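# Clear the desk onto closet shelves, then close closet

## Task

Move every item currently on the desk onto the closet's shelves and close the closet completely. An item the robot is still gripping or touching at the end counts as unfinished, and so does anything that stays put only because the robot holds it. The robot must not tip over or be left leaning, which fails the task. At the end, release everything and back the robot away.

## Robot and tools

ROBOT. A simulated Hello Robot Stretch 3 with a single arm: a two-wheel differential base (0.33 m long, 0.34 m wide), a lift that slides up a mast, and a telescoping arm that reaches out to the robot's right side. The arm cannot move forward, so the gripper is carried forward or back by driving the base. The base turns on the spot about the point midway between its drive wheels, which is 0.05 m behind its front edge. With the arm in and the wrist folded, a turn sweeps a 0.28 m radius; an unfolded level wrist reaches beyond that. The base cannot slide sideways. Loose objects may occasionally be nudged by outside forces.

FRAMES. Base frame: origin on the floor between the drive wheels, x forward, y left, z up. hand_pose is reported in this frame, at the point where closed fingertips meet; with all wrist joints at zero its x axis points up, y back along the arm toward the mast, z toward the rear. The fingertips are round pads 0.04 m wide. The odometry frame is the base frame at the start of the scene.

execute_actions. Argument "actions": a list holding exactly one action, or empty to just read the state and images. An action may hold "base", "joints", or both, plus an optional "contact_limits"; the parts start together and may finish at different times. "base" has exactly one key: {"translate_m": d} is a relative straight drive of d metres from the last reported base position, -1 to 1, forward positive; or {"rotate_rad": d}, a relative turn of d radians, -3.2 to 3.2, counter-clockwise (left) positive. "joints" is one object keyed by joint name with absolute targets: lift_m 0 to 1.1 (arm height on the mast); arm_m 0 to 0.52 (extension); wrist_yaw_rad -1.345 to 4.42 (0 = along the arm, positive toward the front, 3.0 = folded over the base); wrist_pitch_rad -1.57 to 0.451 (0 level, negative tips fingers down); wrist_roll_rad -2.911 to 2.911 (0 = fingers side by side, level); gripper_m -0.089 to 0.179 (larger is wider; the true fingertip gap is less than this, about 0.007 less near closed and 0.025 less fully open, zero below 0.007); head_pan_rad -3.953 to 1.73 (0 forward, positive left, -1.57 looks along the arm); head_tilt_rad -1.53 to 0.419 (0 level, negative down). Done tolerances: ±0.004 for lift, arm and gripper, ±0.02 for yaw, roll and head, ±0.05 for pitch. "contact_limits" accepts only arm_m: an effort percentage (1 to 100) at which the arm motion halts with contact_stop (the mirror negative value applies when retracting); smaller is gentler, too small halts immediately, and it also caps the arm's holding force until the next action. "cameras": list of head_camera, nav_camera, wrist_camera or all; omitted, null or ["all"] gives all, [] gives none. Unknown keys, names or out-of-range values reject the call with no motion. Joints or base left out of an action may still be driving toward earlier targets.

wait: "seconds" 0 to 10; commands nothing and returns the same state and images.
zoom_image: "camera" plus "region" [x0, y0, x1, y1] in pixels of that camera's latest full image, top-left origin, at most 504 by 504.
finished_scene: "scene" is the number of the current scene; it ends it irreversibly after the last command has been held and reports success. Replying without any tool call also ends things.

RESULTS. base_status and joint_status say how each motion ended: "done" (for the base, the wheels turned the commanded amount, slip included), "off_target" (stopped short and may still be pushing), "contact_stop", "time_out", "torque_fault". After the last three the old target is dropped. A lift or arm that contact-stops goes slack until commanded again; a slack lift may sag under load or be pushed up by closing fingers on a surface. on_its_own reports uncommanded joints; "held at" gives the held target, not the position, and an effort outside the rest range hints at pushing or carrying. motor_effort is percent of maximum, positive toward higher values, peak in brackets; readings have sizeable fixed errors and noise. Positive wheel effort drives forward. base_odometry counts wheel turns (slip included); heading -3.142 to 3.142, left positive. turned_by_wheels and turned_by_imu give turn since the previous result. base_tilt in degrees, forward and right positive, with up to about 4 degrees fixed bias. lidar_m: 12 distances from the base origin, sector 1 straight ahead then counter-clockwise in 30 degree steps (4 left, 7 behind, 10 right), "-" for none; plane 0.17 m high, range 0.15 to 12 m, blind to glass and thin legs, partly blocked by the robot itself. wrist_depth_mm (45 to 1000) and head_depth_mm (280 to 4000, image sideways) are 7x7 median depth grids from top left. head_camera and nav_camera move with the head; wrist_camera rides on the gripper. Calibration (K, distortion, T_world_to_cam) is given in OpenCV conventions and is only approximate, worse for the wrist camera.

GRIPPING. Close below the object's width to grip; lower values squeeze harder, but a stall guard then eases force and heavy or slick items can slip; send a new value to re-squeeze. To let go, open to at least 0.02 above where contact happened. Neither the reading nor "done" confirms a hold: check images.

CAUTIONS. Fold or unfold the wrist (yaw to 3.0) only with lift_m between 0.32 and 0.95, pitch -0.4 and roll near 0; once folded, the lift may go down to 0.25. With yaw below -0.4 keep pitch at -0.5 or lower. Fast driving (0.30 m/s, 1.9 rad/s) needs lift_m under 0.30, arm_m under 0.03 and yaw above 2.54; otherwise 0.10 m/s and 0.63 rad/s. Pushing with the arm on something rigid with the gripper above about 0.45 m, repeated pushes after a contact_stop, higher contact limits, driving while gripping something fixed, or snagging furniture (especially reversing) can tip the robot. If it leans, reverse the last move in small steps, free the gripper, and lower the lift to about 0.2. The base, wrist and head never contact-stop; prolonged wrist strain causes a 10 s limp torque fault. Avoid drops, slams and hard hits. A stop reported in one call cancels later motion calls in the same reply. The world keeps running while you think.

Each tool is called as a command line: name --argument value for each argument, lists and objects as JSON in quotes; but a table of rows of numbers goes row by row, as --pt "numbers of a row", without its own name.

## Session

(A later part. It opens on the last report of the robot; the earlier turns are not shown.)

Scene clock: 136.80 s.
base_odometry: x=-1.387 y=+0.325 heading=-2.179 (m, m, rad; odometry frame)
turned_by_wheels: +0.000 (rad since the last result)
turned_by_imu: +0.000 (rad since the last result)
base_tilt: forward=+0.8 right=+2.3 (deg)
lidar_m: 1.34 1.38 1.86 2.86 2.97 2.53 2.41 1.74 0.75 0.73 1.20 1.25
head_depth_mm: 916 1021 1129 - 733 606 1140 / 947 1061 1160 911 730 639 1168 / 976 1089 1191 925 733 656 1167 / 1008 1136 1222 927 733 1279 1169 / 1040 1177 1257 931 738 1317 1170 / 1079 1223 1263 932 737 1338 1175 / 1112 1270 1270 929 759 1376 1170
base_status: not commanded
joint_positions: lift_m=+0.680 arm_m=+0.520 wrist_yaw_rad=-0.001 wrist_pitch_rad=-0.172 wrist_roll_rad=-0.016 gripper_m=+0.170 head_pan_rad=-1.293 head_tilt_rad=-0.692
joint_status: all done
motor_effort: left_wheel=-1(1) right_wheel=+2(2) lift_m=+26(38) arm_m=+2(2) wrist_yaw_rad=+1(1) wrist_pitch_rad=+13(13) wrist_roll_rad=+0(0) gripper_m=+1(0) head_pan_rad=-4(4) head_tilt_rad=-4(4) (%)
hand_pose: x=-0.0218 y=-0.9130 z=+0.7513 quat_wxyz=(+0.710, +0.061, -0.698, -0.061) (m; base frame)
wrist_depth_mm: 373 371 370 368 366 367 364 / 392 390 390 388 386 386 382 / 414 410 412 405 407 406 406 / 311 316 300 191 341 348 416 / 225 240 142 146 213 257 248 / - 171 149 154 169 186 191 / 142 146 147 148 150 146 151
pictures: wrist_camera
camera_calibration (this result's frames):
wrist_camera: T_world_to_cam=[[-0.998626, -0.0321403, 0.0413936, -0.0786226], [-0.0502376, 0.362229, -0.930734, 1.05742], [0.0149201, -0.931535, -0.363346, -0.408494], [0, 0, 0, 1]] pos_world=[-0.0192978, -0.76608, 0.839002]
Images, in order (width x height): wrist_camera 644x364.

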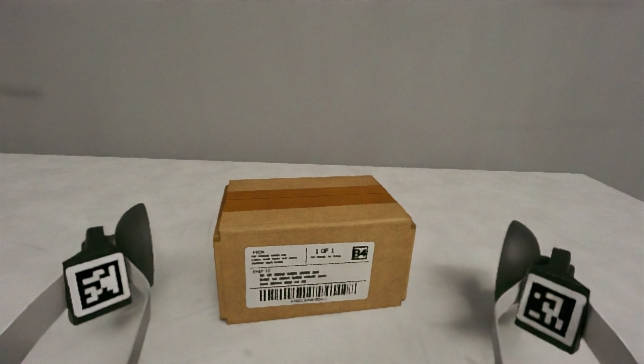

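execute_actions --actions '[{"joints":{"gripper_m":0.03}}]' --cameras '[]'

execute_actions --actions '[{"joints":{"lift_m":0.8}}]' --cameras '["wrist_camera"]'

Scene clock: 138.80 s.
base_odometry: x=-1.387 y=+0.325 heading=-2.179 (m, m, rad; odometry frame)
turned_by_wheels: +0.000 (rad since the last result)
turned_by_imu: +0.000 (rad since the last result)
base_tilt: forward=+0.8 right=+2.4 (deg)
lidar_m: 1.33 1.38 1.86 2.87 2.97 2.54 2.42 1.73 0.75 0.73 1.20 1.25
head_depth_mm: 918 1023 1130 - 730 606 1139 / 949 1056 1153 922 733 636 1166 / 978 1098 1199 926 733 656 1168 / 1008 1133 1219 927 733 1278 1170 / 1039 1171 1258 930 735 1309 1168 / 1077 1224 1269 929 736 1341 1176 / 1115 1265 1272 931 759 1374 1172
base_status: not commanded
joint_positions: lift_m=+0.680 arm_m=+0.520 wrist_yaw_rad=+0.000 wrist_pitch_rad=-0.172 wrist_roll_rad=-0.016 gripper_m=+0.030 head_pan_rad=-1.293 head_tilt_rad=-0.692
joint_status: all done
motor_effort: left_wheel=-1(2) right_wheel=+2(2) lift_m=+26(26) arm_m=+1(2) wrist_yaw_rad=+0(1) wrist_pitch_rad=+13(13) wrist_roll_rad=+0(0) gripper_m=-2(81) head_pan_rad=-4(4) head_tilt_rad=-4(4) (%)
hand_pose: x=-0.0214 y=-0.9130 z=+0.7513 quat_wxyz=(+0.710, +0.062, -0.698, -0.061) (m; base frame)
wrist_depth_mm: 373 369 368 369 365 366 367 / 390 389 390 389 386 385 385 / 412 413 409 412 410 407 401 / 311 316 322 190 232 350 419 / 224 227 230 172 225 243 247 / 176 178 183 174 189 187 189 / 144 146 146 149 149 152 154
pictures: none
No camera images: the call's "cameras" was empty. Leave "cameras" out to get every camera's image.

Scene clock: 140.73 s.
base_odometry: x=-1.387 y=+0.325 heading=-2.179 (m, m, rad; odometry frame)
turned_by_wheels: +0.000 (rad since the last result)
turned_by_imu: +0.000 (rad since the last result)
base_tilt: forward=+0.8 right=+2.2 (deg)
lidar_m: 1.34 1.38 1.86 2.86 2.97 2.53 2.42 1.74 0.75 0.74 1.20 1.25
head_depth_mm: 916 1023 1113 890 732 606 1140 / 945 1057 1151 929 733 637 1167 / 977 1094 1192 927 733 654 1169 / 1008 1133 1219 928 734 1277 1166 / 1043 1177 1262 927 735 1311 1170 / 1072 1213 1266 931 737 1337 1172 / 1110 1277 1265 934 761 1375 1165
base_status: not commanded
joint_positions: lift_m=+0.800 arm_m=+0.520 wrist_yaw_rad=+0.000 wrist_pitch_rad=-0.172 wrist_roll_rad=-0.016 gripper_m=+0.030 head_pan_rad=-1.293 head_tilt_rad=-0.692
joint_status: all done
motor_effort: left_wheel=-1(2) right_wheel=+2(3) lift_m=+43(45) arm_m=+2(2) wrist_yaw_rad=+0(0) wrist_pitch_rad=+13(13) wrist_roll_rad=+0(0) gripper_m=-1(1) head_pan_rad=-4(4) head_tilt_rad=-4(4) (%)
hand_pose: x=-0.0214 y=-0.9130 z=+0.8707 quat_wxyz=(+0.710, +0.062, -0.698, -0.061) (m; base frame)
wrist_depth_mm: 373 372 371 368 367 365 363 / 392 391 387 388 388 385 384 / 412 408 411 408 405 403 407 / 437 437 436 435 434 432 430 / 457 458 456 450 458 456 453 / 355 360 360 357 375 380 482 / 292 294 287 237 261 307 312
pictures: wrist_camera
camera_calibration (this result's frames):
wrist_camera: T_world_to_cam=[[-0.99857, -0.0338288, 0.0413939, -0.084684], [-0.0508501, 0.362133, -0.930738, 1.16842], [0.0164956, -0.931512, -0.363335, -0.365095], [0, 0, 0, 1]] pos_world=[-0.0191263, -0.766077, 0.958343]
Images, in order (width x height): wrist_camera 644x364.

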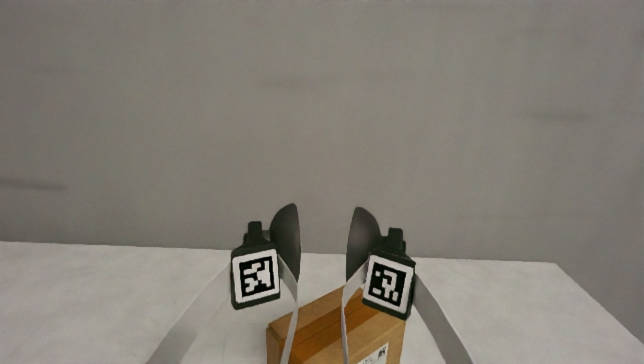

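execute_actions --actions '[{"joints":{"arm_m":0.0,"gripper_m":0.17},"base":{"translate_m":-0.7}}]' --cameras '[]'

execute_actions --actions '[{"base":{"rotate_rad":1.57}}]' --cameras '[]'

execute_actions --actions '[{"base":{"translate_m":-0.8},"joints":{"head_pan_rad":-1.57}}]' --cameras '["wrist_camera","head_camera"]'

Scene clock: 149.63 s.
base_odometry: x=-0.986 y=+0.899 heading=-2.180 (m, m, rad; odometry frame)
turned_by_wheels: +0.000 (rad since the last result)
turned_by_imu: +0.001 (rad since the last result)
base_tilt: forward=+1.0 right=+2.3 (deg)
lidar_m: 2.04 2.11 2.82 2.86 2.53 1.80 1.71 1.76 1.26 1.20 0.88 1.64
head_depth_mm: 943 1050 1179 1357 1546 1443 - / 969 1083 1228 1418 1577 1437 - / 1000 1123 1282 1476 1645 1376 1167 / 1027 1172 1286 1558 1667 1376 1171 / 1069 1208 1262 1048 1573 1375 1169 / 1106 1262 1210 935 1201 1373 1173 / 1145 1301 1264 934 782 1381 1171
base_status: done
joint_positions: lift_m=+0.800 arm_m=+0.002 wrist_yaw_rad=+0.000 wrist_pitch_rad=-0.172 wrist_roll_rad=-0.016 gripper_m=+0.170 head_pan_rad=-1.293 head_tilt_rad=-0.692
joint_status: all done
joint sent to its limit — the command would take arm_m past its lower limit, so that joint was sent only as far as its limit.
motor_effort: left_wheel=-1(5) right_wheel=+2(2) lift_m=+44(44) arm_m=-2(0) wrist_yaw_rad=+0(0) wrist_pitch_rad=+13(13) wrist_roll_rad=+0(0) gripper_m=+1(84) head_pan_rad=-3(4) head_tilt_rad=-5(4) (%)
hand_pose: x=-0.0214 y=-0.3956 z=+0.8707 quat_wxyz=(+0.710, +0.062, -0.698, -0.061) (m; base frame)
wrist_depth_mm: 879 877 886 877 872 877 852 / 948 923 930 915 908 916 900 / 975 958 972 970 969 946 954 / 639 773 - - - - 987 / 514 - - - - - - / 627 - - - - - - / 691 - - - - - -
pictures: none
No camera images: the call's "cameras" was empty. Leave "cameras" out to get every camera's image.

Scene clock: 153.10 s.
base_odometry: x=-0.986 y=+0.899 heading=-0.610 (m, m, rad; odometry frame)
turned_by_wheels: +1.570 (rad since the last result)
turned_by_imu: +1.562 (rad since the last result)
base_tilt: forward=+0.8 right=+2.3 (deg)
lidar_m: 2.86 2.53 1.80 1.71 1.76 1.26 1.20 0.87 1.63 2.04 2.10 2.82
head_depth_mm: 1638 1823 2063 2122 1651 1442 - / 1698 1898 2130 2103 1663 1446 - / 1745 1932 2234 2113 1714 1375 1167 / 1796 2012 2316 2097 1660 1389 1171 / 1886 2114 2438 2121 1672 1368 1175 / 1945 2220 2507 2128 1664 1369 1170 / 2012 2306 2613 2112 1665 1380 1173
base_status: done
joint_positions: lift_m=+0.800 arm_m=+0.002 wrist_yaw_rad=+0.000 wrist_pitch_rad=-0.172 wrist_roll_rad=-0.016 gripper_m=+0.170 head_pan_rad=-1.293 head_tilt_rad=-0.692
joint_status: not commanded
motor_effort: left_wheel=-1(5) right_wheel=+1(7) lift_m=+44(44) arm_m=-2(2) wrist_yaw_rad=+0(0) wrist_pitch_rad=+13(13) wrist_roll_rad=+0(0) gripper_m=+1(0) head_pan_rad=-4(4) head_tilt_rad=-4(5) (%)
hand_pose: x=-0.0214 y=-0.3956 z=+0.8707 quat_wxyz=(+0.710, +0.062, -0.698, -0.061) (m; base frame)
wrist_depth_mm: - - - - - - - / - - - - - - - / - - - - - - - / - - - - - 796 742 / - - - - - - 512 / - - - - - - 431 / - - - - - - -
pictures: none
No camera images: the call's "cameras" was empty. Leave "cameras" out to get every camera's image.

Scene clock: 162.67 s.
base_odometry: x=-1.642 y=+1.357 heading=-0.610 (m, m, rad; odometry frame)
turned_by_wheels: +0.000 (rad since the last result)
turned_by_imu: +0.000 (rad since the last result)
base_tilt: forward=+0.9 right=+2.3 (deg)
lidar_m: 3.67 2.48 1.77 1.68 0.58 0.41 0.39 0.41 0.54 0.50 2.16 2.87
head_depth_mm: 1327 1313 1199 926 730 654 - / 1749 1873 1265 925 755 654 - / 1739 1874 1253 927 734 - - / 1757 1861 1263 928 735 850 1123 / 1756 1886 1263 926 756 1283 1154 / 1780 1997 1260 930 736 1275 1150 / 1778 1993 2269 932 738 1285 1173
base_status: done
joint_positions: lift_m=+0.800 arm_m=+0.002 wrist_yaw_rad=+0.000 wrist_pitch_rad=-0.172 wrist_roll_rad=-0.016 gripper_m=+0.170 head_pan_rad=-1.563 head_tilt_rad=-0.692
joint_status: all done
motor_effort: left_wheel=-1(6) right_wheel=+1(2) lift_m=+43(43) arm_m=-2(3) wrist_yaw_rad=+0(1) wrist_pitch_rad=+13(13) wrist_roll_rad=+0(0) gripper_m=+1(0) head_pan_rad=-4(30) head_tilt_rad=-4(4) (%)
hand_pose: x=-0.0214 y=-0.3956 z=+0.8707 quat_wxyz=(+0.710, +0.062, -0.698, -0.061) (m; base frame)
wrist_depth_mm: - - - - - 697 452 / - - - - - 678 453 / - - - - - 664 448 / - 662 677 682 704 625 442 / 459 491 479 480 447 497 443 / 376 347 369 372 377 382 393 / 286 298 299 302 307 302 310
pictures: head_camera (sideways: a quarter turn clockwise sets it upright), wrist_camera
camera_calibration (this result's frames):
head_camera: T_world_to_cam=[[-0.0174961, 0.614932, -0.788386, 1.04501], [0.998608, 0.0499811, 0.0168233, -0.0250137], [0.0497495, -0.786994, -0.614951, 0.755355], [0, 0, 0, 1]] pos_world=[0.00568385, -0.0468994, 1.2888]
wrist_camera: T_world_to_cam=[[-0.99857, -0.0338199, 0.0414012, -0.0671873], [-0.0508502, 0.361935, -0.930815, 0.9811], [0.0164955, -0.93159, -0.363138, 0.116649], [0, 0, 0, 1]] pos_world=[-0.0191263, -0.248698, 0.958364]
Images, in order (width x height): head_camera 896x504, wrist_camera 644x364.

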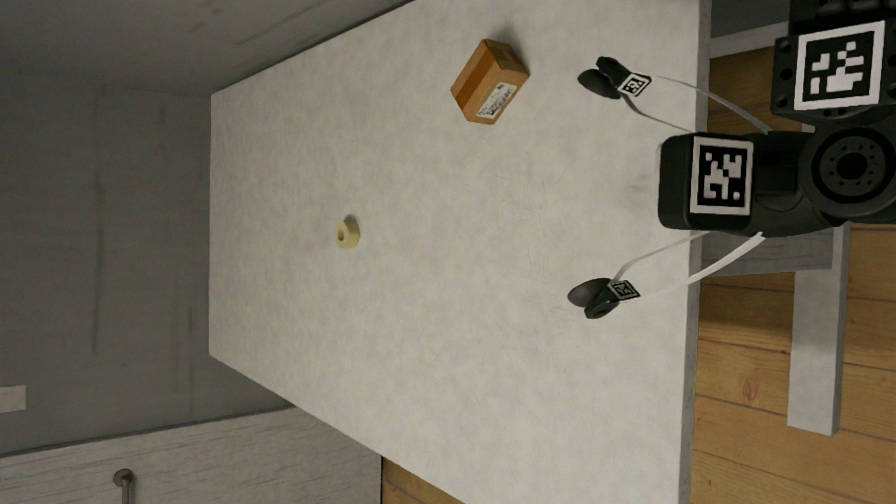

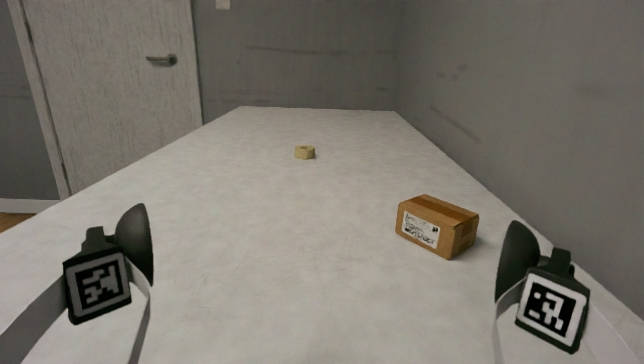

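execute_actions --actions '[{"base":{"translate_m":-0.09},"joints":{"arm_m":0.32,"wrist_pitch_rad":-0.8,"wrist_yaw_rad":-0.3,"lift_m":0.93}}]' --cameras '["wrist_camera"]'

Scene clock: 166.40 s.
base_odometry: x=-1.716 y=+1.409 heading=-0.610 (m, m, rad; odometry frame)
turned_by_wheels: +0.000 (rad since the last result)
turned_by_imu: +0.000 (rad since the last result)
base_tilt: forward=+0.9 right=+2.4 (deg)
lidar_m: 3.75 2.48 1.76 1.40 0.45 0.32 0.30 0.31 0.42 0.51 0.52 2.88
head_depth_mm: 1025 1016 - 941 732 654 947 / 1659 1651 - 863 733 653 1142 / 1756 1869 - 835 733 1272 1139 / 1757 1883 1260 927 735 947 1140 / 1764 1890 1264 932 735 871 1141 / 1782 1924 1263 929 737 1283 1151 / 1777 1982 2131 931 736 1289 1163
base_status: done
joint_positions: lift_m=+0.930 arm_m=+0.320 wrist_yaw_rad=-0.299 wrist_pitch_rad=-0.808 wrist_roll_rad=-0.016 gripper_m=+0.170 head_pan_rad=-1.563 head_tilt_rad=-0.692
joint_status: all done
motor_effort: left_wheel=-1(4) right_wheel=+3(4) lift_m=+43(47) arm_m=+2(6) wrist_yaw_rad=-1(4) wrist_pitch_rad=+5(12) wrist_roll_rad=+0(0) gripper_m=+0(0) head_pan_rad=-4(4) head_tilt_rad=-5(5) (%)
hand_pose: x=-0.0685 y=-0.6171 z=+0.8664 quat_wxyz=(+0.607, +0.181, -0.679, -0.371) (m; base frame)
wrist_depth_mm: 513 521 521 520 451 298 222 / 448 454 453 451 445 312 230 / 402 402 404 402 411 327 238 / 358 362 362 362 360 346 248 / 327 335 322 275 327 322 256 / 306 296 300 291 300 300 253 / 273 278 276 276 275 274 254
pictures: wrist_camera
camera_calibration (this result's frames):
wrist_camera: T_world_to_cam=[[-0.969416, 0.24505, 0.0135594, 0.0766524], [0.200229, 0.821636, -0.533688, 1.01167], [-0.141921, -0.514651, -0.845573, 0.573996], [0, 0, 0, 1]] pos_world=[-0.0467964, -0.554603, 1.02423]
Images, in order (width x height): wrist_camera 644x364.

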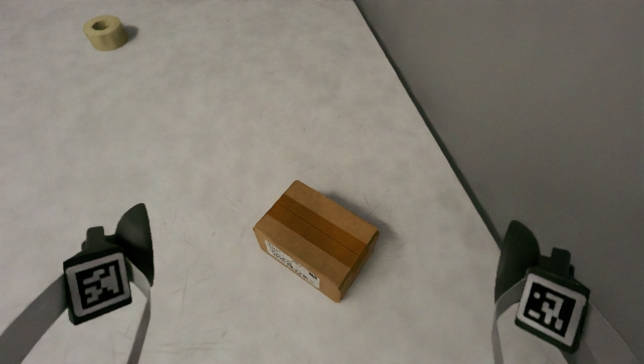

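execute_actions --actions '[{"joints":{"arm_m":0.36,"wrist_roll_rad":0.4,"lift_m":0.87}}]' --cameras '["wrist_camera"]'

Scene clock: 167.87 s.
base_odometry: x=-1.716 y=+1.409 heading=-0.610 (m, m, rad; odometry frame)
turned_by_wheels: +0.000 (rad since the last result)
turned_by_imu: +0.000 (rad since the last result)
base_tilt: forward=+0.8 right=+2.4 (deg)
lidar_m: 3.76 2.47 1.76 1.40 0.45 0.32 0.30 0.31 0.42 0.51 0.52 2.86
head_depth_mm: 1021 1010 934 - 711 653 941 / 1672 1639 1447 892 733 655 1141 / 1744 1859 1399 827 734 1281 1142 / 1761 1876 1255 929 734 945 1138 / 1763 1888 1261 928 735 871 1145 / 1780 1922 1263 930 735 1280 1145 / 1763 1988 2161 930 736 1289 1164
base_status: not commanded
joint_positions: lift_m=+0.870 arm_m=+0.360 wrist_yaw_rad=-0.299 wrist_pitch_rad=-0.809 wrist_roll_rad=+0.394 gripper_m=+0.170 head_pan_rad=-1.563 head_tilt_rad=-0.692
joint_status: all done
motor_effort: left_wheel=-1(1) right_wheel=+3(2) lift_m=+26(37) arm_m=+2(1) wrist_yaw_rad=-1(1) wrist_pitch_rad=+5(5) wrist_roll_rad=+4(5) gripper_m=-1(0) head_pan_rad=-4(4) head_tilt_rad=-4(4) (%)
hand_pose: x=-0.0685 y=-0.6570 z=+0.8070 quat_wxyz=(+0.456, +0.102, -0.788, -0.400) (m; base frame)
wrist_depth_mm: 665 549 466 412 359 261 205 / 541 470 408 361 330 292 224 / 441 409 358 321 292 273 249 / 398 357 321 289 267 245 237 / 355 321 288 209 203 230 212 / 326 281 265 200 213 215 196 / 282 266 244 227 210 199 185
pictures: wrist_camera
camera_calibration (this result's frames):
wrist_camera: T_world_to_cam=[[-0.82206, 0.504451, -0.264097, 0.491832], [0.56473, 0.663025, -0.491404, 0.899364], [-0.0727861, -0.553107, -0.829925, 0.470046], [0, 0, 0, 1]] pos_world=[-0.0693697, -0.58442, 0.961945]
Images, in order (width x height): wrist_camera 644x364.

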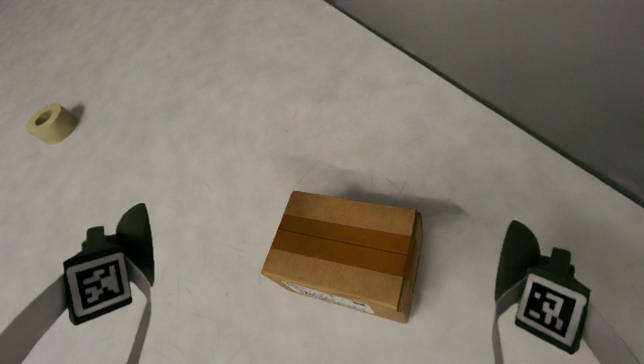

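Good direction. Narrow slightly and lower.

execute_actions --actions '[{"joints":{"lift_m":0.815,"gripper_m":0.14}}]' --cameras '[]'

execute_actions --actions '[{"joints":{"gripper_m":0.02}}]' --cameras '[]'

execute_actions --actions '[{"joints":{"lift_m":0.95}}]' --cameras '["wrist_camera"]'

Scene clock: 169.27 s.
base_odometry: x=-1.716 y=+1.409 heading=-0.610 (m, m, rad; odometry frame)
turned_by_wheels: +0.000 (rad since the last result)
turned_by_imu: +0.000 (rad since the last result)
base_tilt: forward=+0.8 right=+2.3 (deg)
lidar_m: 3.76 2.48 1.76 1.40 0.45 0.32 0.30 0.31 0.42 0.51 0.52 2.87
head_depth_mm: 1022 1016 1003 865 - 645 1015 / 1667 1644 1325 - 731 657 1137 / 1740 1878 1329 - 734 1279 1137 / 1756 1886 1265 929 735 943 1136 / 1756 1898 1263 929 734 872 1139 / 1770 1935 1267 934 737 1280 1147 / 1783 1988 2145 933 737 1284 1159
base_status: not commanded
joint_positions: lift_m=+0.817 arm_m=+0.360 wrist_yaw_rad=-0.305 wrist_pitch_rad=-0.800 wrist_roll_rad=+0.391 gripper_m=+0.140 head_pan_rad=-1.563 head_tilt_rad=-0.692
joint_status: lift_m contact_stop (moved -0.053 of -0.055); the others done
on_its_own: lift_m is slack since a contact_stop, until your next command for it
motor_effort: left_wheel=+0(1) right_wheel=-1(2) lift_m=+33(36) arm_m=+2(2) wrist_yaw_rad=+5(5) wrist_pitch_rad=+0(5) wrist_roll_rad=+6(6) gripper_m=-3(81) head_pan_rad=-4(4) head_tilt_rad=-5(5) (%)
hand_pose: x=-0.0701 y=-0.6584 z=+0.7551 quat_wxyz=(+0.457, +0.098, -0.789, -0.398) (m; base frame)
wrist_depth_mm: 534 443 375 326 301 259 203 / 428 374 324 285 254 240 223 / 365 321 284 255 231 210 198 / 316 283 253 169 199 193 180 / 280 262 171 154 177 179 166 / 251 - 207 169 171 - 155 / 219 209 192 178 166 153 146
pictures: none
No camera images: the call's "cameras" was empty. Leave "cameras" out to get every camera's image.

not run: a stop came earlier in this reply.

not run: a stop came earlier in this reply.

execute_actions --actions '[{"joints":{"lift_m":0.825}}]' --cameras '[]'

execute_actions --actions '[{"joints":{"gripper_m":0.02}}]' --cameras '[]'

execute_actions --actions '[{"joints":{"lift_m":0.95}}]' --cameras '["wrist_camera"]'

Scene clock: 170.27 s.
base_odometry: x=-1.716 y=+1.409 heading=-0.610 (m, m, rad; odometry frame)
turned_by_wheels: +0.000 (rad since the last result)
turned_by_imu: +0.000 (rad since the last result)
base_tilt: forward=+0.8 right=+2.4 (deg)
lidar_m: 3.75 2.47 1.76 1.39 0.45 0.32 0.31 0.31 0.42 0.51 0.51 2.88
head_depth_mm: 1026 1011 1001 - - 655 1012 / 1677 1636 1324 861 732 654 1148 / 1752 1861 1326 - 732 1278 1134 / 1758 1895 1259 931 734 949 1131 / 1773 1876 1257 931 735 873 1146 / 1779 1926 1260 934 735 1282 1149 / 1768 1984 2132 933 737 1281 1161
base_status: not commanded
joint_positions: lift_m=+0.825 arm_m=+0.360 wrist_yaw_rad=-0.303 wrist_pitch_rad=-0.808 wrist_roll_rad=+0.394 gripper_m=+0.140 head_pan_rad=-1.563 head_tilt_rad=-0.692
joint_status: all done
motor_effort: left_wheel=-1(1) right_wheel=+2(1) lift_m=+43(46) arm_m=+2(1) wrist_yaw_rad=+2(6) wrist_pitch_rad=+4(6) wrist_roll_rad=+4(6) gripper_m=-1(3) head_pan_rad=-4(4) head_tilt_rad=-4(4) (%)
hand_pose: x=-0.0692 y=-0.6570 z=+0.7615 quat_wxyz=(+0.455, +0.100, -0.789, -0.400) (m; base frame)
wrist_depth_mm: 530 445 379 330 303 259 204 / 429 376 330 291 260 246 224 / 371 328 288 260 235 216 204 / 323 289 261 174 204 198 184 / 285 268 177 159 182 184 171 / 257 - 213 176 176 - 160 / 225 216 197 183 170 159 150
pictures: none
No camera images: the call's "cameras" was empty. Leave "cameras" out to get every camera's image.

Scene clock: 171.97 s.
base_odometry: x=-1.716 y=+1.409 heading=-0.610 (m, m, rad; odometry frame)
turned_by_wheels: +0.000 (rad since the last result)
turned_by_imu: +0.000 (rad since the last result)
base_tilt: forward=+0.8 right=+2.3 (deg)
lidar_m: 3.76 2.48 1.76 1.39 0.45 0.32 0.30 0.31 0.42 0.51 0.52 2.87
head_depth_mm: 1022 1011 1003 - - 654 1012 / 1674 1645 1318 863 733 654 1145 / 1745 1877 1323 - 735 1278 1135 / 1754 1871 1261 930 736 946 1138 / 1760 1897 1262 928 735 873 1137 / 1778 1932 1266 933 736 1279 1148 / 1779 2011 2135 932 736 1284 1161
base_status: not commanded
joint_positions: lift_m=+0.825 arm_m=+0.360 wrist_yaw_rad=-0.298 wrist_pitch_rad=-0.797 wrist_roll_rad=+0.400 gripper_m=+0.021 head_pan_rad=-1.563 head_tilt_rad=-0.692
joint_status: all done
motor_effort: left_wheel=+0(1) right_wheel=+0(1) lift_m=+38(44) arm_m=+2(2) wrist_yaw_rad=-1(2) wrist_pitch_rad=-2(5) wrist_roll_rad=+1(4) gripper_m=-31(98) head_pan_rad=-4(4) head_tilt_rad=-4(4) (%)
hand_pose: x=-0.0692 y=-0.6593 z=+0.7634 quat_wxyz=(+0.456, +0.098, -0.791, -0.396) (m; base frame)
wrist_depth_mm: 563 462 390 338 310 261 205 / 447 394 339 298 266 251 224 / 386 338 295 265 239 219 209 / 337 297 266 177 206 201 186 / 295 266 174 161 153 186 173 / 263 245 211 187 149 172 161 / 236 214 199 185 171 161 151
pictures: none
No camera images: the call's "cameras" was empty. Leave "cameras" out to get every camera's image.

Scene clock: 174.07 s.
base_odometry: x=-1.716 y=+1.409 heading=-0.610 (m, m, rad; odometry frame)
turned_by_wheels: +0.000 (rad since the last result)
turned_by_imu: +0.000 (rad since the last result)
base_tilt: forward=+0.8 right=+2.3 (deg)
lidar_m: 3.75 2.46 1.76 1.39 0.45 0.32 0.30 0.31 0.42 0.51 0.52 2.87
head_depth_mm: 1018 980 1086 917 732 653 942 / 1674 1579 - 892 733 652 1143 / 1747 1910 - 880 731 1275 1142 / 1757 1865 1259 928 736 950 1141 / 1753 1881 1264 927 736 868 1138 / 1762 1936 1266 928 735 1280 1146 / 1785 1989 2151 931 736 1286 1155
base_status: not commanded
joint_positions: lift_m=+0.950 arm_m=+0.360 wrist_yaw_rad=-0.300 wrist_pitch_rad=-0.808 wrist_roll_rad=+0.401 gripper_m=+0.023 head_pan_rad=-1.563 head_tilt_rad=-0.692
joint_status: all done
motor_effort: left_wheel=-1(3) right_wheel=+1(4) lift_m=+43(45) arm_m=+1(1) wrist_yaw_rad=-1(1) wrist_pitch_rad=+5(7) wrist_roll_rad=+0(1) gripper_m=+0(32) head_pan_rad=-4(4) head_tilt_rad=-4(5) (%)
hand_pose: x=-0.0687 y=-0.6571 z=+0.8864 quat_wxyz=(+0.453, +0.100, -0.790, -0.400) (m; base frame)
wrist_depth_mm: 911 738 631 543 359 260 205 / 733 631 537 481 423 295 225 / 620 542 481 429 397 337 249 / 536 479 430 385 353 334 281 / 474 428 392 305 319 303 295 / 427 388 366 326 298 283 265 / 387 355 323 302 283 263 248
pictures: wrist_camera
camera_calibration (this result's frames):
wrist_camera: T_world_to_cam=[[-0.818219, 0.508464, -0.268295, 0.519345], [0.570325, 0.659081, -0.490246, 0.935306], [-0.0724444, -0.554144, -0.829262, 0.534646], [0, 0, 0, 1]] pos_world=[-0.0697584, -0.58424, 1.04123]
Images, in order (width x height): wrist_camera 644x364.

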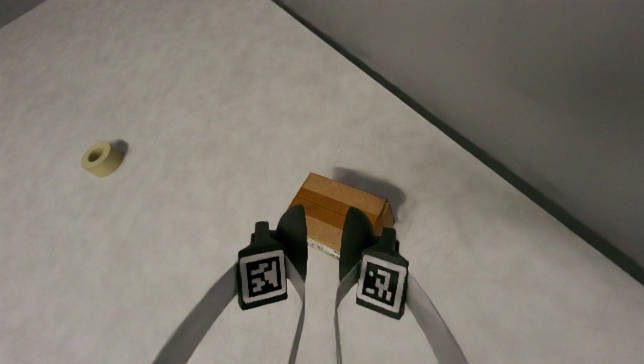

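execute_actions --actions '[{"joints":{"arm_m":0.5,"wrist_pitch_rad":-1.5,"gripper_m":0.15,"lift_m":1.0}}]' --cameras '["wrist_camera"]'

Scene clock: 176.47 s.
base_odometry: x=-1.716 y=+1.409 heading=-0.610 (m, m, rad; odometry frame)
turned_by_wheels: +0.000 (rad since the last result)
turned_by_imu: +0.000 (rad since the last result)
base_tilt: forward=+0.8 right=+2.3 (deg)
lidar_m: 3.76 2.48 1.76 1.39 0.45 0.32 0.30 0.31 0.42 0.51 0.52 2.87
head_depth_mm: 1019 - 1000 917 731 652 945 / 1671 1460 1255 889 731 655 1144 / 1734 1875 1143 887 735 1274 1142 / 1763 1866 1255 927 733 945 1145 / 1773 1890 1254 930 736 869 1133 / 1760 1949 1260 930 735 1285 1154 / 1771 1989 2122 933 735 1281 1162
base_status: not commanded
joint_positions: lift_m=+1.000 arm_m=+0.500 wrist_yaw_rad=-0.300 wrist_pitch_rad=-1.495 wrist_roll_rad=+0.401 gripper_m=+0.150 head_pan_rad=-1.563 head_tilt_rad=-0.692
joint_status: all done
motor_effort: left_wheel=-1(0) right_wheel=+2(1) lift_m=+43(44) arm_m=+2(2) wrist_yaw_rad=+0(0) wrist_pitch_rad=-3(5) wrist_roll_rad=+0(0) gripper_m=+0(83) head_pan_rad=-4(5) head_tilt_rad=-4(4) (%)
hand_pose: x=-0.0203 y=-0.6402 z=+0.8811 quat_wxyz=(+0.316, +0.280, -0.660, -0.621) (m; base frame)
wrist_depth_mm: 323 319 311 261 302 300 274 / 327 322 320 265 307 301 305 / 334 330 323 318 314 307 306 / 342 337 329 324 321 316 308 / 348 341 337 331 323 320 314 / 353 - 341 335 330 - 318 / 362 355 349 344 338 333 844
pictures: wrist_camera
camera_calibration (this result's frames):
wrist_camera: T_world_to_cam=[[-0.784065, 0.61846, -0.0524439, 0.429841], [0.609096, 0.782928, 0.126595, 0.43052], [0.119353, 0.067315, -0.990567, 1.08694], [0, 0, 0, 1]] pos_world=[-0.0549341, -0.676073, 1.04473]
Images, in order (width x height): wrist_camera 644x364.

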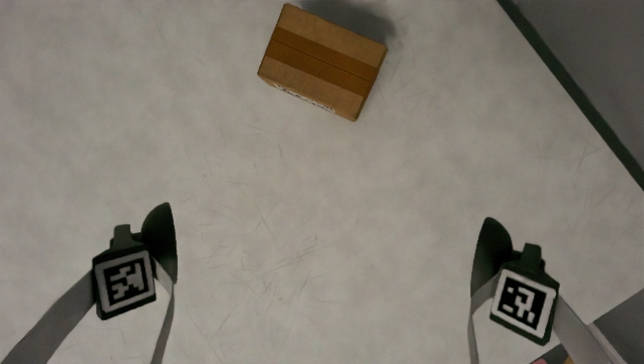

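execute_actions --actions '[{"joints":{"arm_m":0.5,"wrist_pitch_rad":-1.1,"wrist_roll_rad":0.7,"wrist_yaw_rad":-0.4,"lift_m":0.93}}]' --cameras '["wrist_camera"]'

Scene clock: 178.03 s.
base_odometry: x=-1.716 y=+1.409 heading=-0.610 (m, m, rad; odometry frame)
turned_by_wheels: +0.000 (rad since the last result)
turned_by_imu: +0.000 (rad since the last result)
base_tilt: forward=+0.9 right=+2.3 (deg)
lidar_m: 3.75 2.47 1.76 1.39 0.45 0.32 0.31 0.31 0.42 0.51 0.52 2.87
head_depth_mm: 1021 944 - 921 732 654 943 / 1675 1567 1197 927 732 655 1143 / 1748 1901 - 895 732 1274 1135 / 1761 1864 1259 928 734 947 1141 / 1767 1896 1262 928 735 871 1139 / 1781 1938 1262 930 737 1281 1146 / 1776 1973 2142 930 735 1281 1163
base_status: not commanded
joint_positions: lift_m=+0.930 arm_m=+0.500 wrist_yaw_rad=-0.397 wrist_pitch_rad=-1.110 wrist_roll_rad=+0.694 gripper_m=+0.150 head_pan_rad=-1.563 head_tilt_rad=-0.692
joint_status: all done
motor_effort: left_wheel=-1(1) right_wheel=+2(2) lift_m=+26(40) arm_m=+1(2) wrist_yaw_rad=-2(2) wrist_pitch_rad=+6(7) wrist_roll_rad=+4(5) gripper_m=+0(0) head_pan_rad=-4(4) head_tilt_rad=-4(4) (%)
hand_pose: x=-0.0573 y=-0.7297 z=+0.8288 quat_wxyz=(+0.260, +0.067, -0.798, -0.539) (m; base frame)
wrist_depth_mm: 452 395 351 315 297 282 238 / 425 379 340 306 278 257 258 / 411 367 327 297 271 249 232 / 393 352 318 234 220 244 226 / 373 352 306 231 217 237 220 / 369 - 297 272 251 - 216 / 340 319 289 265 244 228 209
pictures: wrist_camera
camera_calibration (this result's frames):
wrist_camera: T_world_to_cam=[[-0.516369, 0.803417, -0.296452, 0.805914], [0.856317, 0.488114, -0.168715, 0.573569], [0.00915414, -0.340976, -0.940027, 0.69947], [0, 0, 0, 1]] pos_world=[-0.0814118, -0.68895, 0.993205]
Images, in order (width x height): wrist_camera 644x364.

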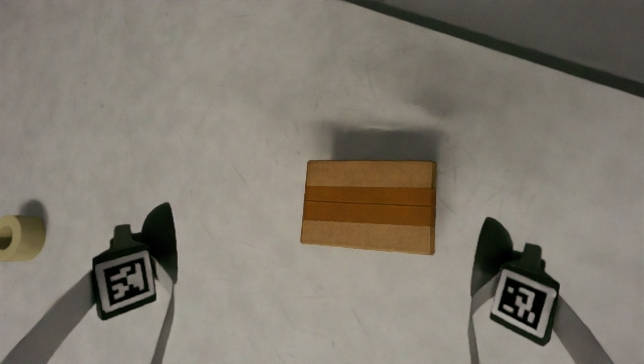

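execute_actions --actions '[{"joints":{"arm_m":0.475,"gripper_m":0.179},"base":{"translate_m":-0.02}}]' --cameras '[]'

execute_actions --actions '[{"joints":{"lift_m":0.865}}]' --cameras '["wrist_camera"]'

Scene clock: 179.60 s.
base_odometry: x=-1.732 y=+1.420 heading=-0.609 (m, m, rad; odometry frame)
turned_by_wheels: +0.001 (rad since the last result)
turned_by_imu: -0.003 (rad since the last result)
base_tilt: forward=+0.8 right=+2.5 (deg)
lidar_m: 3.77 2.49 1.76 1.35 0.43 0.31 0.29 0.30 0.40 0.51 0.52 2.86
head_depth_mm: 965 891 - 927 731 654 896 / 1577 1532 1196 924 732 654 1134 / 1748 1897 - 878 734 1278 1143 / 1766 1877 1255 925 734 1283 1144 / 1770 1901 1258 927 735 869 1124 / 1773 1921 1261 929 736 1278 1152 / 1773 1996 1339 931 736 1275 1160
base_status: translate_m off_target (by the wheels' count: -0.0195 of -0.0200)
joint_positions: lift_m=+0.930 arm_m=+0.475 wrist_yaw_rad=-0.398 wrist_pitch_rad=-1.108 wrist_roll_rad=+0.695 gripper_m=+0.179 head_pan_rad=-1.564 head_tilt_rad=-0.692
joint_status: all done
on_its_own: left_wheel is at rest, and its effort (-48) is outside its rest range (-18 to +18); right_wheel is at rest, and its effort (-62) is outside its rest range (-18 to +18)
motor_effort: left_wheel=-48(66) right_wheel=-62(80) lift_m=+27(28) arm_m=-3(2) wrist_yaw_rad=-2(2) wrist_pitch_rad=+5(6) wrist_roll_rad=+4(4) gripper_m=+0(83) head_pan_rad=-4(4) head_tilt_rad=-3(4) (%)
hand_pose: x=-0.0575 y=-0.7055 z=+0.8288 quat_wxyz=(+0.260, +0.067, -0.799, -0.539) (m; base frame)
wrist_depth_mm: 446 398 353 322 311 263 220 / 428 381 340 308 278 264 261 / 409 368 327 297 272 250 233 / 392 353 318 236 258 244 226 / 379 332 308 230 253 240 221 / 374 319 298 271 250 235 213 / 345 316 288 264 244 229 210
pictures: none
No camera images: the call's "cameras" was empty. Leave "cameras" out to get every camera's image.

Scene clock: 181.03 s.
base_odometry: x=-1.732 y=+1.420 heading=-0.609 (m, m, rad; odometry frame)
turned_by_wheels: +0.000 (rad since the last result)
turned_by_imu: +0.000 (rad since the last result)
base_tilt: forward=+0.7 right=+2.4 (deg)
lidar_m: 3.77 2.48 1.76 1.34 0.43 0.31 0.29 0.30 0.40 0.51 0.52 2.85
head_depth_mm: 963 956 880 - 731 790 898 / 1575 1544 - 923 733 655 1143 / 1753 1865 - 860 733 1273 1139 / 1752 1885 1255 927 735 1279 1143 / 1757 1893 1257 925 735 872 1122 / 1785 1921 1264 929 736 1275 1141 / 1783 1990 1331 929 736 1280 1150
base_status: not commanded
joint_positions: lift_m=+0.865 arm_m=+0.475 wrist_yaw_rad=-0.398 wrist_pitch_rad=-1.108 wrist_roll_rad=+0.695 gripper_m=+0.179 head_pan_rad=-1.564 head_tilt_rad=-0.692
joint_status: all done
on_its_own: left_wheel is at rest, and its effort (-48) is outside its rest range (-18 to +18); right_wheel is at rest, and its effort (-63) is outside its rest range (-18 to +18)
motor_effort: left_wheel=-48(48) right_wheel=-63(62) lift_m=+26(26) arm_m=-2(2) wrist_yaw_rad=-1(1) wrist_pitch_rad=+5(5) wrist_roll_rad=+4(4) gripper_m=+0(1) head_pan_rad=-4(4) head_tilt_rad=-4(3) (%)
hand_pose: x=-0.0575 y=-0.7055 z=+0.7639 quat_wxyz=(+0.260, +0.067, -0.799, -0.539) (m; base frame)
wrist_depth_mm: 337 300 266 239 218 203 210 / 324 289 256 233 212 194 180 / 309 276 248 220 204 189 175 / 297 267 181 164 198 184 171 / 288 251 178 160 192 181 167 / 284 242 225 206 189 179 161 / 263 239 218 200 185 172 159
pictures: wrist_camera
camera_calibration (this result's frames):
wrist_camera: T_world_to_cam=[[-0.515793, 0.803457, -0.297344, 0.767911], [0.856671, 0.487139, -0.169736, 0.551092], [0.00847202, -0.342275, -0.939562, 0.64543], [0, 0, 0, 1]] pos_world=[-0.081489, -0.664527, 0.928296]
Images, in order (width x height): wrist_camera 644x364.

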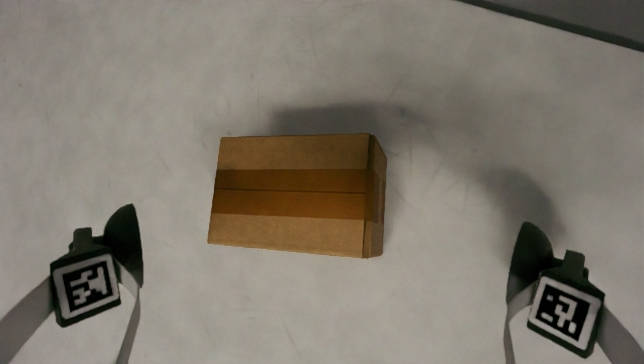

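execute_actions --actions '[{"joints":{"gripper_m":-0.03,"arm_m":0.485},"base":{"translate_m":0.005}}]' --cameras '[]'

execute_actions --actions '[{"joints":{"lift_m":0.98}}]' --cameras '["wrist_camera"]'

Scene clock: 183.67 s.
base_odometry: x=-1.728 y=+1.417 heading=-0.609 (m, m, rad; odometry frame)
turned_by_wheels: +0.000 (rad since the last result)
turned_by_imu: +0.000 (rad since the last result)
base_tilt: forward=+0.9 right=+2.3 (deg)
lidar_m: 3.76 2.49 1.77 1.37 0.44 0.31 0.30 0.30 0.40 0.51 0.52 2.87
head_depth_mm: 979 973 892 - 731 802 910 / 1593 1555 - 912 731 655 1132 / 1748 1887 - 868 736 1278 1149 / 1759 1875 1267 930 735 1282 1133 / 1762 1894 1268 928 734 872 1119 / 1775 1934 1267 928 735 1294 1149 / 1778 1991 1419 934 737 1285 1157
base_status: done
joint_positions: lift_m=+0.865 arm_m=+0.485 wrist_yaw_rad=-0.399 wrist_pitch_rad=-1.098 wrist_roll_rad=+0.699 gripper_m=-0.028 head_pan_rad=-1.564 head_tilt_rad=-0.692
joint_status: all done
motor_effort: left_wheel=+2(45) right_wheel=-1(52) lift_m=+26(25) arm_m=+1(3) wrist_yaw_rad=-1(2) wrist_pitch_rad=-1(5) wrist_roll_rad=+1(4) gripper_m=-48(98) head_pan_rad=-4(4) head_tilt_rad=-4(3) (%)
hand_pose: x=-0.0586 y=-0.7172 z=+0.7649 quat_wxyz=(+0.260, +0.063, -0.801, -0.536) (m; base frame)
wrist_depth_mm: 354 311 276 246 222 208 215 / 338 299 264 238 216 197 182 / 323 287 255 224 206 192 178 / 310 274 247 167 196 187 173 / 296 265 201 162 173 182 169 / 284 260 224 210 197 176 165 / 272 242 224 204 187 171 162
pictures: none
No camera images: the call's "cameras" was empty. Leave "cameras" out to get every camera's image.

Scene clock: 186.93 s.
base_odometry: x=-1.728 y=+1.417 heading=-0.609 (m, m, rad; odometry frame)
turned_by_wheels: +0.000 (rad since the last result)
turned_by_imu: +0.001 (rad since the last result)
base_tilt: forward=+0.8 right=+2.3 (deg)
lidar_m: 3.77 2.48 1.76 1.36 0.44 0.31 0.30 0.30 0.40 0.51 0.52 2.86
head_depth_mm: 980 - 1038 890 734 653 911 / 1603 - 1245 891 730 655 1139 / 1744 1913 1140 905 733 1273 1147 / 1757 1891 1262 928 734 1279 1143 / 1760 1894 1254 930 733 867 1126 / 1783 1932 1265 928 735 1283 1150 / 1774 1992 1327 930 736 1283 1163
base_status: not commanded
joint_positions: lift_m=+0.980 arm_m=+0.485 wrist_yaw_rad=-0.399 wrist_pitch_rad=-1.103 wrist_roll_rad=+0.702 gripper_m=-0.029 head_pan_rad=-1.564 head_tilt_rad=-0.693
joint_status: all done
motor_effort: left_wheel=+1(6) right_wheel=+0(10) lift_m=+43(52) arm_m=+1(1) wrist_yaw_rad=-1(3) wrist_pitch_rad=+2(17) wrist_roll_rad=-1(2) gripper_m=-13(47) head_pan_rad=-3(4) head_tilt_rad=-3(4) (%)
hand_pose: x=-0.0581 y=-0.7162 z=+0.8788 quat_wxyz=(+0.257, +0.063, -0.801, -0.537) (m; base frame)
wrist_depth_mm: 542 474 421 391 333 269 226 / 513 455 404 365 337 325 271 / 487 440 391 342 323 298 290 / 475 419 380 293 313 289 268 / 439 404 366 - 303 281 262 / 432 392 362 - 294 275 255 / 418 380 337 313 290 268 250
pictures: wrist_camera
camera_calibration (this result's frames):
wrist_camera: T_world_to_cam=[[-0.509612, 0.805297, -0.302973, 0.817038], [0.860377, 0.479745, -0.172034, 0.573258], [0.00681134, -0.348342, -0.937343, 0.743282], [0, 0, 0, 1]] pos_world=[-0.0819083, -0.674059, 1.04287]
Images, in order (width x height): wrist_camera 644x364.

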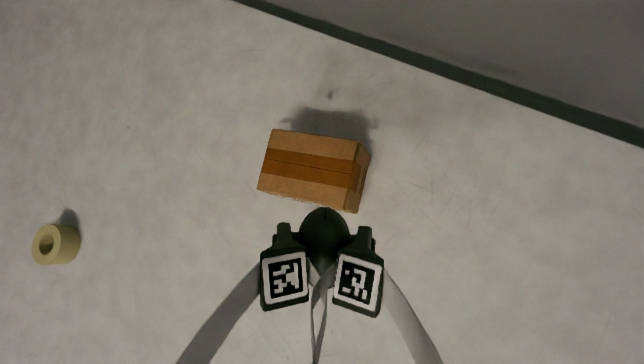

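execute_actions --actions '[{"joints":{"arm_m":0.52,"wrist_pitch_rad":-0.5,"wrist_roll_rad":0,"wrist_yaw_rad":-0.3,"gripper_m":0.03}}]' --cameras '[]'

execute_actions --actions '[{"joints":{"lift_m":0.765}}]' --cameras '[]'

execute_actions --actions '[{"joints":{"arm_m":0.25}}]' --cameras '[]'

execute_actions --actions '[{"joints":{"lift_m":0.95,"gripper_m":0.17}}]' --cameras '["head_camera"]'

Scene clock: 188.43 s.
base_odometry: x=-1.728 y=+1.417 heading=-0.609 (m, m, rad; odometry frame)
turned_by_wheels: +0.000 (rad since the last result)
turned_by_imu: +0.000 (rad since the last result)
base_tilt: forward=+0.9 right=+2.4 (deg)
lidar_m: 3.76 2.48 1.76 1.36 0.44 0.31 0.30 0.30 0.40 0.51 0.52 2.86
head_depth_mm: 981 - 968 891 730 653 911 / 1607 1396 1254 889 730 655 1135 / 1739 1874 1226 912 732 1274 1143 / 1749 1873 1256 926 734 1280 1137 / 1764 1894 1266 928 735 869 1124 / 1782 1921 1260 930 736 1283 1149 / 1766 1970 1336 930 735 1280 1154
base_status: not commanded
joint_positions: lift_m=+0.980 arm_m=+0.520 wrist_yaw_rad=-0.302 wrist_pitch_rad=-0.520 wrist_roll_rad=+0.007 gripper_m=+0.030 head_pan_rad=-1.564 head_tilt_rad=-0.693
joint_status: all done
motor_effort: left_wheel=+1(1) right_wheel=+0(0) lift_m=+43(43) arm_m=+2(1) wrist_yaw_rad=+2(2) wrist_pitch_rad=+12(12) wrist_roll_rad=-4(5) gripper_m=+0(80) head_pan_rad=-4(4) head_tilt_rad=-3(4) (%)
hand_pose: x=-0.0841 y=-0.8654 z=+0.9701 quat_wxyz=(+0.646, +0.076, -0.705, -0.283) (m; base frame)
wrist_depth_mm: - - - 693 368 253 192 / 941 932 925 760 388 262 198 / 721 721 725 689 411 273 203 / 590 590 591 586 439 283 209 / 503 498 511 500 435 295 215 / 425 425 430 427 417 307 222 / 381 380 383 379 378 320 230
pictures: none
No camera images: the call's "cameras" was empty. Leave "cameras" out to get every camera's image.

Scene clock: 191.23 s.
base_odometry: x=-1.728 y=+1.417 heading=-0.609 (m, m, rad; odometry frame)
turned_by_wheels: +0.000 (rad since the last result)
turned_by_imu: +0.000 (rad since the last result)
base_tilt: forward=+0.8 right=+2.4 (deg)
lidar_m: 3.77 2.48 1.76 1.36 0.44 0.31 0.30 0.30 0.40 0.51 0.52 2.86
head_depth_mm: 980 974 964 892 - - 1063 / 1600 1570 1310 883 733 1181 1130 / 1745 1878 1317 887 733 1277 1142 / 1751 1883 1255 927 733 1275 1136 / 1767 1885 1260 928 736 873 1128 / 1772 1928 1261 932 735 1278 1144 / 1779 1982 1413 929 736 1282 1157
base_status: not commanded
joint_positions: lift_m=+0.766 arm_m=+0.520 wrist_yaw_rad=-0.303 wrist_pitch_rad=-0.449 wrist_roll_rad=-0.006 gripper_m=+0.030 head_pan_rad=-1.564 head_tilt_rad=-0.693
joint_status: all done
on_its_own: wrist_pitch_rad is at rest, and its effort (-29) is outside its rest range (-20 to +32)
motor_effort: left_wheel=-1(1) right_wheel=+2(2) lift_m=+17(37) arm_m=+2(1) wrist_yaw_rad=+2(2) wrist_pitch_rad=-29(30) wrist_roll_rad=+4(4) gripper_m=-1(0) head_pan_rad=-4(4) head_tilt_rad=-4(3) (%)
hand_pose: x=-0.0872 y=-0.8750 z=+0.7714 quat_wxyz=(+0.660, +0.053, -0.703, -0.260) (m; base frame)
wrist_depth_mm: 803 797 810 673 366 252 191 / 507 512 514 519 386 259 196 / 373 375 377 380 371 267 201 / 294 295 294 296 298 274 206 / 242 244 250 247 250 255 210 / 207 208 207 205 209 210 215 / 180 181 181 127 127 183 193
pictures: none
No camera images: the call's "cameras" was empty. Leave "cameras" out to get every camera's image.

Scene clock: 194.43 s.
base_odometry: x=-1.728 y=+1.417 heading=-0.609 (m, m, rad; odometry frame)
turned_by_wheels: +0.000 (rad since the last result)
turned_by_imu: +0.000 (rad since the last result)
base_tilt: forward=+0.9 right=+2.3 (deg)
lidar_m: 3.78 2.48 1.76 1.37 0.44 0.31 0.30 0.30 0.40 0.51 0.52 2.86
head_depth_mm: 983 971 965 889 - - - / 1604 1576 1256 962 - 1183 1135 / 1753 1859 1253 957 - 1274 1140 / 1759 1874 1256 926 733 1279 1135 / 1765 1890 1259 929 734 871 1124 / 1768 1935 1261 926 735 1277 1150 / 1785 1989 1415 930 737 1279 1163
base_status: not commanded
joint_positions: lift_m=+0.766 arm_m=+0.250 wrist_yaw_rad=-0.297 wrist_pitch_rad=-0.448 wrist_roll_rad=-0.006 gripper_m=+0.030 head_pan_rad=-1.564 head_tilt_rad=-0.693
joint_status: all done
on_its_own: wrist_pitch_rad is at rest, and its effort (-29) is outside its rest range (-20 to +32)
motor_effort: left_wheel=+1(1) right_wheel=+0(2) lift_m=+20(20) arm_m=-4(5) wrist_yaw_rad=-3(3) wrist_pitch_rad=-29(33) wrist_roll_rad=+4(4) gripper_m=+1(2) head_pan_rad=-4(4) head_tilt_rad=-4(3) (%)
hand_pose: x=-0.0861 y=-0.6061 z=+0.7715 quat_wxyz=(+0.661, +0.054, -0.703, -0.258) (m; base frame)
wrist_depth_mm: 807 812 814 679 393 268 203 / 482 507 517 523 413 275 207 / 372 375 378 379 380 284 212 / 295 296 297 298 297 289 218 / 243 243 249 246 256 256 223 / 207 207 207 202 215 210 220 / 180 180 176 130 133 182 183
pictures: none
No camera images: the call's "cameras" was empty. Leave "cameras" out to get every camera's image.

Scene clock: 196.93 s.
base_odometry: x=-1.728 y=+1.417 heading=-0.609 (m, m, rad; odometry frame)
turned_by_wheels: +0.000 (rad since the last result)
turned_by_imu: +0.000 (rad since the last result)
base_tilt: forward=+0.9 right=+2.4 (deg)
lidar_m: 3.77 2.49 1.77 1.36 0.44 0.31 0.30 0.30 0.40 0.51 0.52 2.87
head_depth_mm: 978 976 - 883 730 652 907 / 1603 1586 - 858 711 655 1133 / 1759 1865 - 866 710 1280 1146 / 1764 1878 1253 928 734 1276 1137 / 1760 1890 1263 929 736 874 1122 / 1777 1930 1262 931 736 1282 1146 / 1784 1987 1329 929 735 1281 1159
base_status: not commanded
joint_positions: lift_m=+0.950 arm_m=+0.250 wrist_yaw_rad=-0.298 wrist_pitch_rad=-0.512 wrist_roll_rad=-0.006 gripper_m=+0.170 head_pan_rad=-1.564 head_tilt_rad=-0.693
joint_status: all done
motor_effort: left_wheel=+1(1) right_wheel=+0(1) lift_m=+43(48) arm_m=-3(4) wrist_yaw_rad=-2(3) wrist_pitch_rad=+7(30) wrist_roll_rad=+4(4) gripper_m=+1(84) head_pan_rad=-4(4) head_tilt_rad=-4(3) (%)
hand_pose: x=-0.0835 y=-0.5974 z=+0.9418 quat_wxyz=(+0.652, +0.077, -0.701, -0.279) (m; base frame)
wrist_depth_mm: - - - 745 395 269 204 / 861 868 884 783 414 279 208 / 672 670 673 684 436 288 214 / 546 546 553 548 463 300 221 / 461 476 462 465 452 327 225 / 410 388 403 403 415 361 223 / 344 354 352 353 354 337 221
pictures: head_camera (sideways: a quarter turn clockwise sets it upright)
camera_calibration (this result's frames):
head_camera: T_world_to_cam=[[-0.0170957, 0.615791, -0.787724, 1.04414], [0.998641, 0.0493027, 0.0168685, -0.0250727], [0.0492244, -0.786365, -0.615797, 0.756459], [0, 0, 0, 1]] pos_world=[0.00565274, -0.046885, 1.28874]
Images, in order (width x height): head_camera 896x504.

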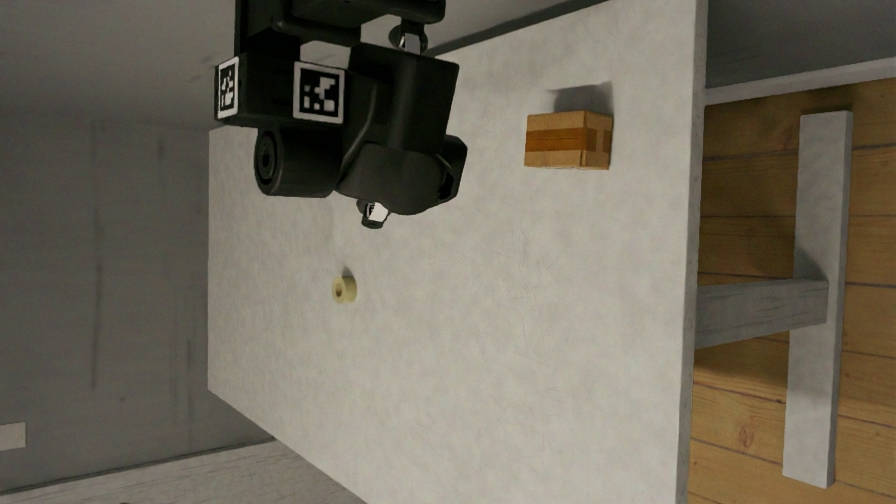

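execute_actions --actions '[{"joints":{"arm_m":0.18,"gripper_m":0.12}}]' --cameras '[]'

execute_actions --actions '[{"joints":{"lift_m":0.755}}]' --cameras '["wrist_camera"]'

Scene clock: 198.73 s.
base_odometry: x=-1.728 y=+1.417 heading=-0.609 (m, m, rad; odometry frame)
turned_by_wheels: +0.000 (rad since the last result)
turned_by_imu: +0.000 (rad since the last result)
base_tilt: forward=+0.7 right=+2.3 (deg)
lidar_m: 3.76 2.49 1.76 1.36 0.44 0.31 0.29 0.30 0.41 0.51 0.52 2.86
head_depth_mm: 983 971 - 827 720 653 914 / 1598 1577 - - 691 653 1135 / 1747 1870 1394 - 691 1273 1145 / 1766 1868 1260 927 733 1283 1135 / 1766 1863 1269 929 736 872 1123 / 1775 1932 1260 930 736 1281 1146 / 1780 1991 1409 927 737 1275 1161
base_status: not commanded
joint_positions: lift_m=+0.950 arm_m=+0.180 wrist_yaw_rad=-0.298 wrist_pitch_rad=-0.513 wrist_roll_rad=-0.006 gripper_m=+0.120 head_pan_rad=-1.564 head_tilt_rad=-0.693
joint_status: all done
motor_effort: left_wheel=+2(1) right_wheel=-1(1) lift_m=+43(44) arm_m=-3(0) wrist_yaw_rad=-1(2) wrist_pitch_rad=+7(7) wrist_roll_rad=+4(4) gripper_m=+1(83) head_pan_rad=-4(3) head_tilt_rad=-4(3) (%)
hand_pose: x=-0.0836 y=-0.5273 z=+0.9417 quat_wxyz=(+0.652, +0.077, -0.701, -0.279) (m; base frame)
wrist_depth_mm: - - - 764 402 272 207 / 872 867 882 783 419 281 211 / 673 655 680 671 444 290 217 / 552 552 552 556 468 303 223 / 460 476 465 462 462 300 229 / 400 - 400 401 402 289 235 / 355 353 352 310 354 357 240
pictures: none
No camera images: the call's "cameras" was empty. Leave "cameras" out to get every camera's image.

Scene clock: 201.33 s.
base_odometry: x=-1.728 y=+1.417 heading=-0.609 (m, m, rad; odometry frame)
turned_by_wheels: +0.000 (rad since the last result)
turned_by_imu: +0.000 (rad since the last result)
base_tilt: forward=+0.8 right=+2.3 (deg)
lidar_m: 3.77 2.48 1.76 1.36 0.44 0.31 0.30 0.30 0.40 0.51 0.52 2.86
head_depth_mm: 982 974 966 887 802 - - / 1621 1576 1248 925 - 1248 1139 / 1754 1878 1253 924 - 1303 1145 / 1744 1879 1260 927 734 1282 1137 / 1762 1895 1260 929 736 872 1125 / 1772 1933 1257 927 737 1282 1146 / 1778 1982 1413 930 736 1280 1156
base_status: not commanded
joint_positions: lift_m=+0.755 arm_m=+0.180 wrist_yaw_rad=-0.298 wrist_pitch_rad=-0.513 wrist_roll_rad=-0.006 gripper_m=+0.120 head_pan_rad=-1.564 head_tilt_rad=-0.693
joint_status: all done
motor_effort: left_wheel=+1(2) right_wheel=+0(0) lift_m=+26(35) arm_m=-2(3) wrist_yaw_rad=-2(2) wrist_pitch_rad=+8(8) wrist_roll_rad=+4(4) gripper_m=+1(1) head_pan_rad=-4(4) head_tilt_rad=-4(4) (%)
hand_pose: x=-0.0836 y=-0.5272 z=+0.7472 quat_wxyz=(+0.652, +0.077, -0.701, -0.279) (m; base frame)
wrist_depth_mm: 525 547 551 548 400 272 207 / 382 387 388 392 387 282 211 / 298 299 300 300 304 289 217 / 244 243 237 167 246 256 223 / 205 212 200 141 201 207 220 / 178 - 174 122 129 185 180 / - 157 157 134 154 155 159
pictures: wrist_camera
camera_calibration (this result's frames):
wrist_camera: T_world_to_cam=[[-0.966713, 0.25518, 0.0187041, 0.04334], [0.153193, 0.635799, -0.7565, 0.941788], [-0.204935, -0.728453, -0.653726, 0.255954], [0, 0, 0, 1]] pos_world=[-0.0499237, -0.423397, 0.878976]
Images, in order (width x height): wrist_camera 644x364.

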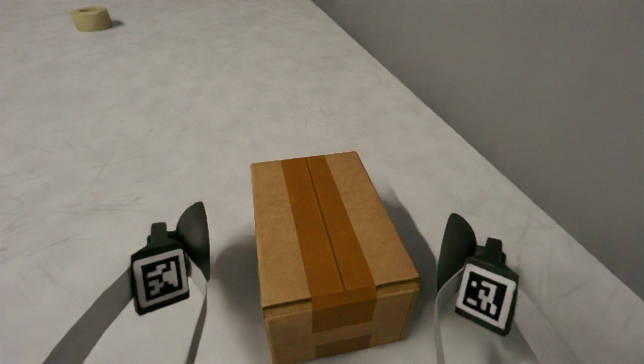

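execute_actions --actions '[{"joints":{"gripper_m":-0.03}}]' --cameras '[]'

execute_actions --actions '[{"joints":{"lift_m":0.9}}]' --cameras '["wrist_camera"]'

Scene clock: 203.40 s.
base_odometry: x=-1.728 y=+1.417 heading=-0.609 (m, m, rad; odometry frame)
turned_by_wheels: +0.000 (rad since the last result)
turned_by_imu: +0.000 (rad since the last result)
base_tilt: forward=+0.9 right=+2.4 (deg)
lidar_m: 3.77 2.49 1.76 1.36 0.44 0.31 0.30 0.30 0.40 0.51 0.52 2.86
head_depth_mm: 982 974 966 893 802 - - / 1607 1574 1255 924 778 1246 1135 / 1742 1868 1256 927 779 1313 1144 / 1744 1887 1260 926 732 1273 1138 / 1764 1889 1263 927 734 872 1122 / 1770 1926 1264 929 734 1283 1147 / 1775 1994 1413 929 736 1283 1162
base_status: not commanded
joint_positions: lift_m=+0.755 arm_m=+0.180 wrist_yaw_rad=-0.301 wrist_pitch_rad=-0.506 wrist_roll_rad=-0.006 gripper_m=-0.028 head_pan_rad=-1.564 head_tilt_rad=-0.693
joint_status: all done
motor_effort: left_wheel=+1(1) right_wheel=+0(1) lift_m=+26(26) arm_m=-2(3) wrist_yaw_rad=+1(2) wrist_pitch_rad=+4(8) wrist_roll_rad=+4(4) gripper_m=-46(98) head_pan_rad=-4(4) head_tilt_rad=-3(4) (%)
hand_pose: x=-0.0845 y=-0.5280 z=+0.7487 quat_wxyz=(+0.652, +0.074, -0.701, -0.278) (m; base frame)
wrist_depth_mm: 544 559 569 573 398 272 206 / 396 396 394 401 386 280 211 / 305 305 306 308 308 288 215 / 246 247 240 169 250 261 222 / 208 209 149 142 210 211 219 / 180 179 124 128 131 181 182 / 158 159 155 149 156 160 161
pictures: none
No camera images: the call's "cameras" was empty. Leave "cameras" out to get every camera's image.

Scene clock: 205.57 s.
base_odometry: x=-1.728 y=+1.417 heading=-0.609 (m, m, rad; odometry frame)
turned_by_wheels: +0.000 (rad since the last result)
turned_by_imu: +0.000 (rad since the last result)
base_tilt: forward=+0.9 right=+2.4 (deg)
lidar_m: 3.76 2.49 1.77 1.36 0.44 0.31 0.30 0.30 0.40 0.51 0.52 2.87
head_depth_mm: 986 978 960 - 699 653 913 / 1604 1570 1258 - 673 656 1137 / 1748 1868 1252 - 692 1268 1142 / 1759 1883 1258 930 734 1270 1133 / 1773 1887 1256 927 732 873 1124 / 1752 1925 1263 932 737 1278 1142 / 1780 1989 1336 932 738 1283 1164
base_status: not commanded
joint_positions: lift_m=+0.900 arm_m=+0.180 wrist_yaw_rad=-0.301 wrist_pitch_rad=-0.522 wrist_roll_rad=-0.006 gripper_m=-0.016 head_pan_rad=-1.564 head_tilt_rad=-0.693
joint_status: all done
on_its_own: gripper_m is held at -0.018, not at your -0.030, by its stall guard, which is still easing
motor_effort: left_wheel=+1(1) right_wheel=+0(0) lift_m=+44(45) arm_m=-2(2) wrist_yaw_rad=+0(2) wrist_pitch_rad=+12(13) wrist_roll_rad=+4(4) gripper_m=-40(46) head_pan_rad=-4(4) head_tilt_rad=-3(4) (%)
hand_pose: x=-0.0839 y=-0.5258 z=+0.8897 quat_wxyz=(+0.650, +0.079, -0.701, -0.283) (m; base frame)
wrist_depth_mm: - - - 754 400 270 206 / 729 725 730 694 416 280 211 / 567 565 563 574 441 289 216 / 461 463 447 169 445 301 223 / 394 391 149 142 399 315 229 / 340 339 125 128 132 320 237 / 299 300 293 150 294 307 244
pictures: wrist_camera
camera_calibration (this result's frames):
wrist_camera: T_world_to_cam=[[-0.965954, 0.25806, 0.0183686, 0.0419229], [0.157062, 0.641359, -0.750993, 1.04708], [-0.205582, -0.722539, -0.660055, 0.358826], [0, 0, 0, 1]] pos_world=[-0.0501927, -0.423107, 1.02242]
Images, in order (width x height): wrist_camera 644x364.

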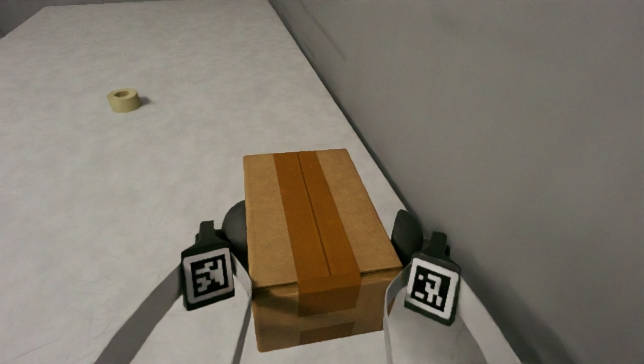

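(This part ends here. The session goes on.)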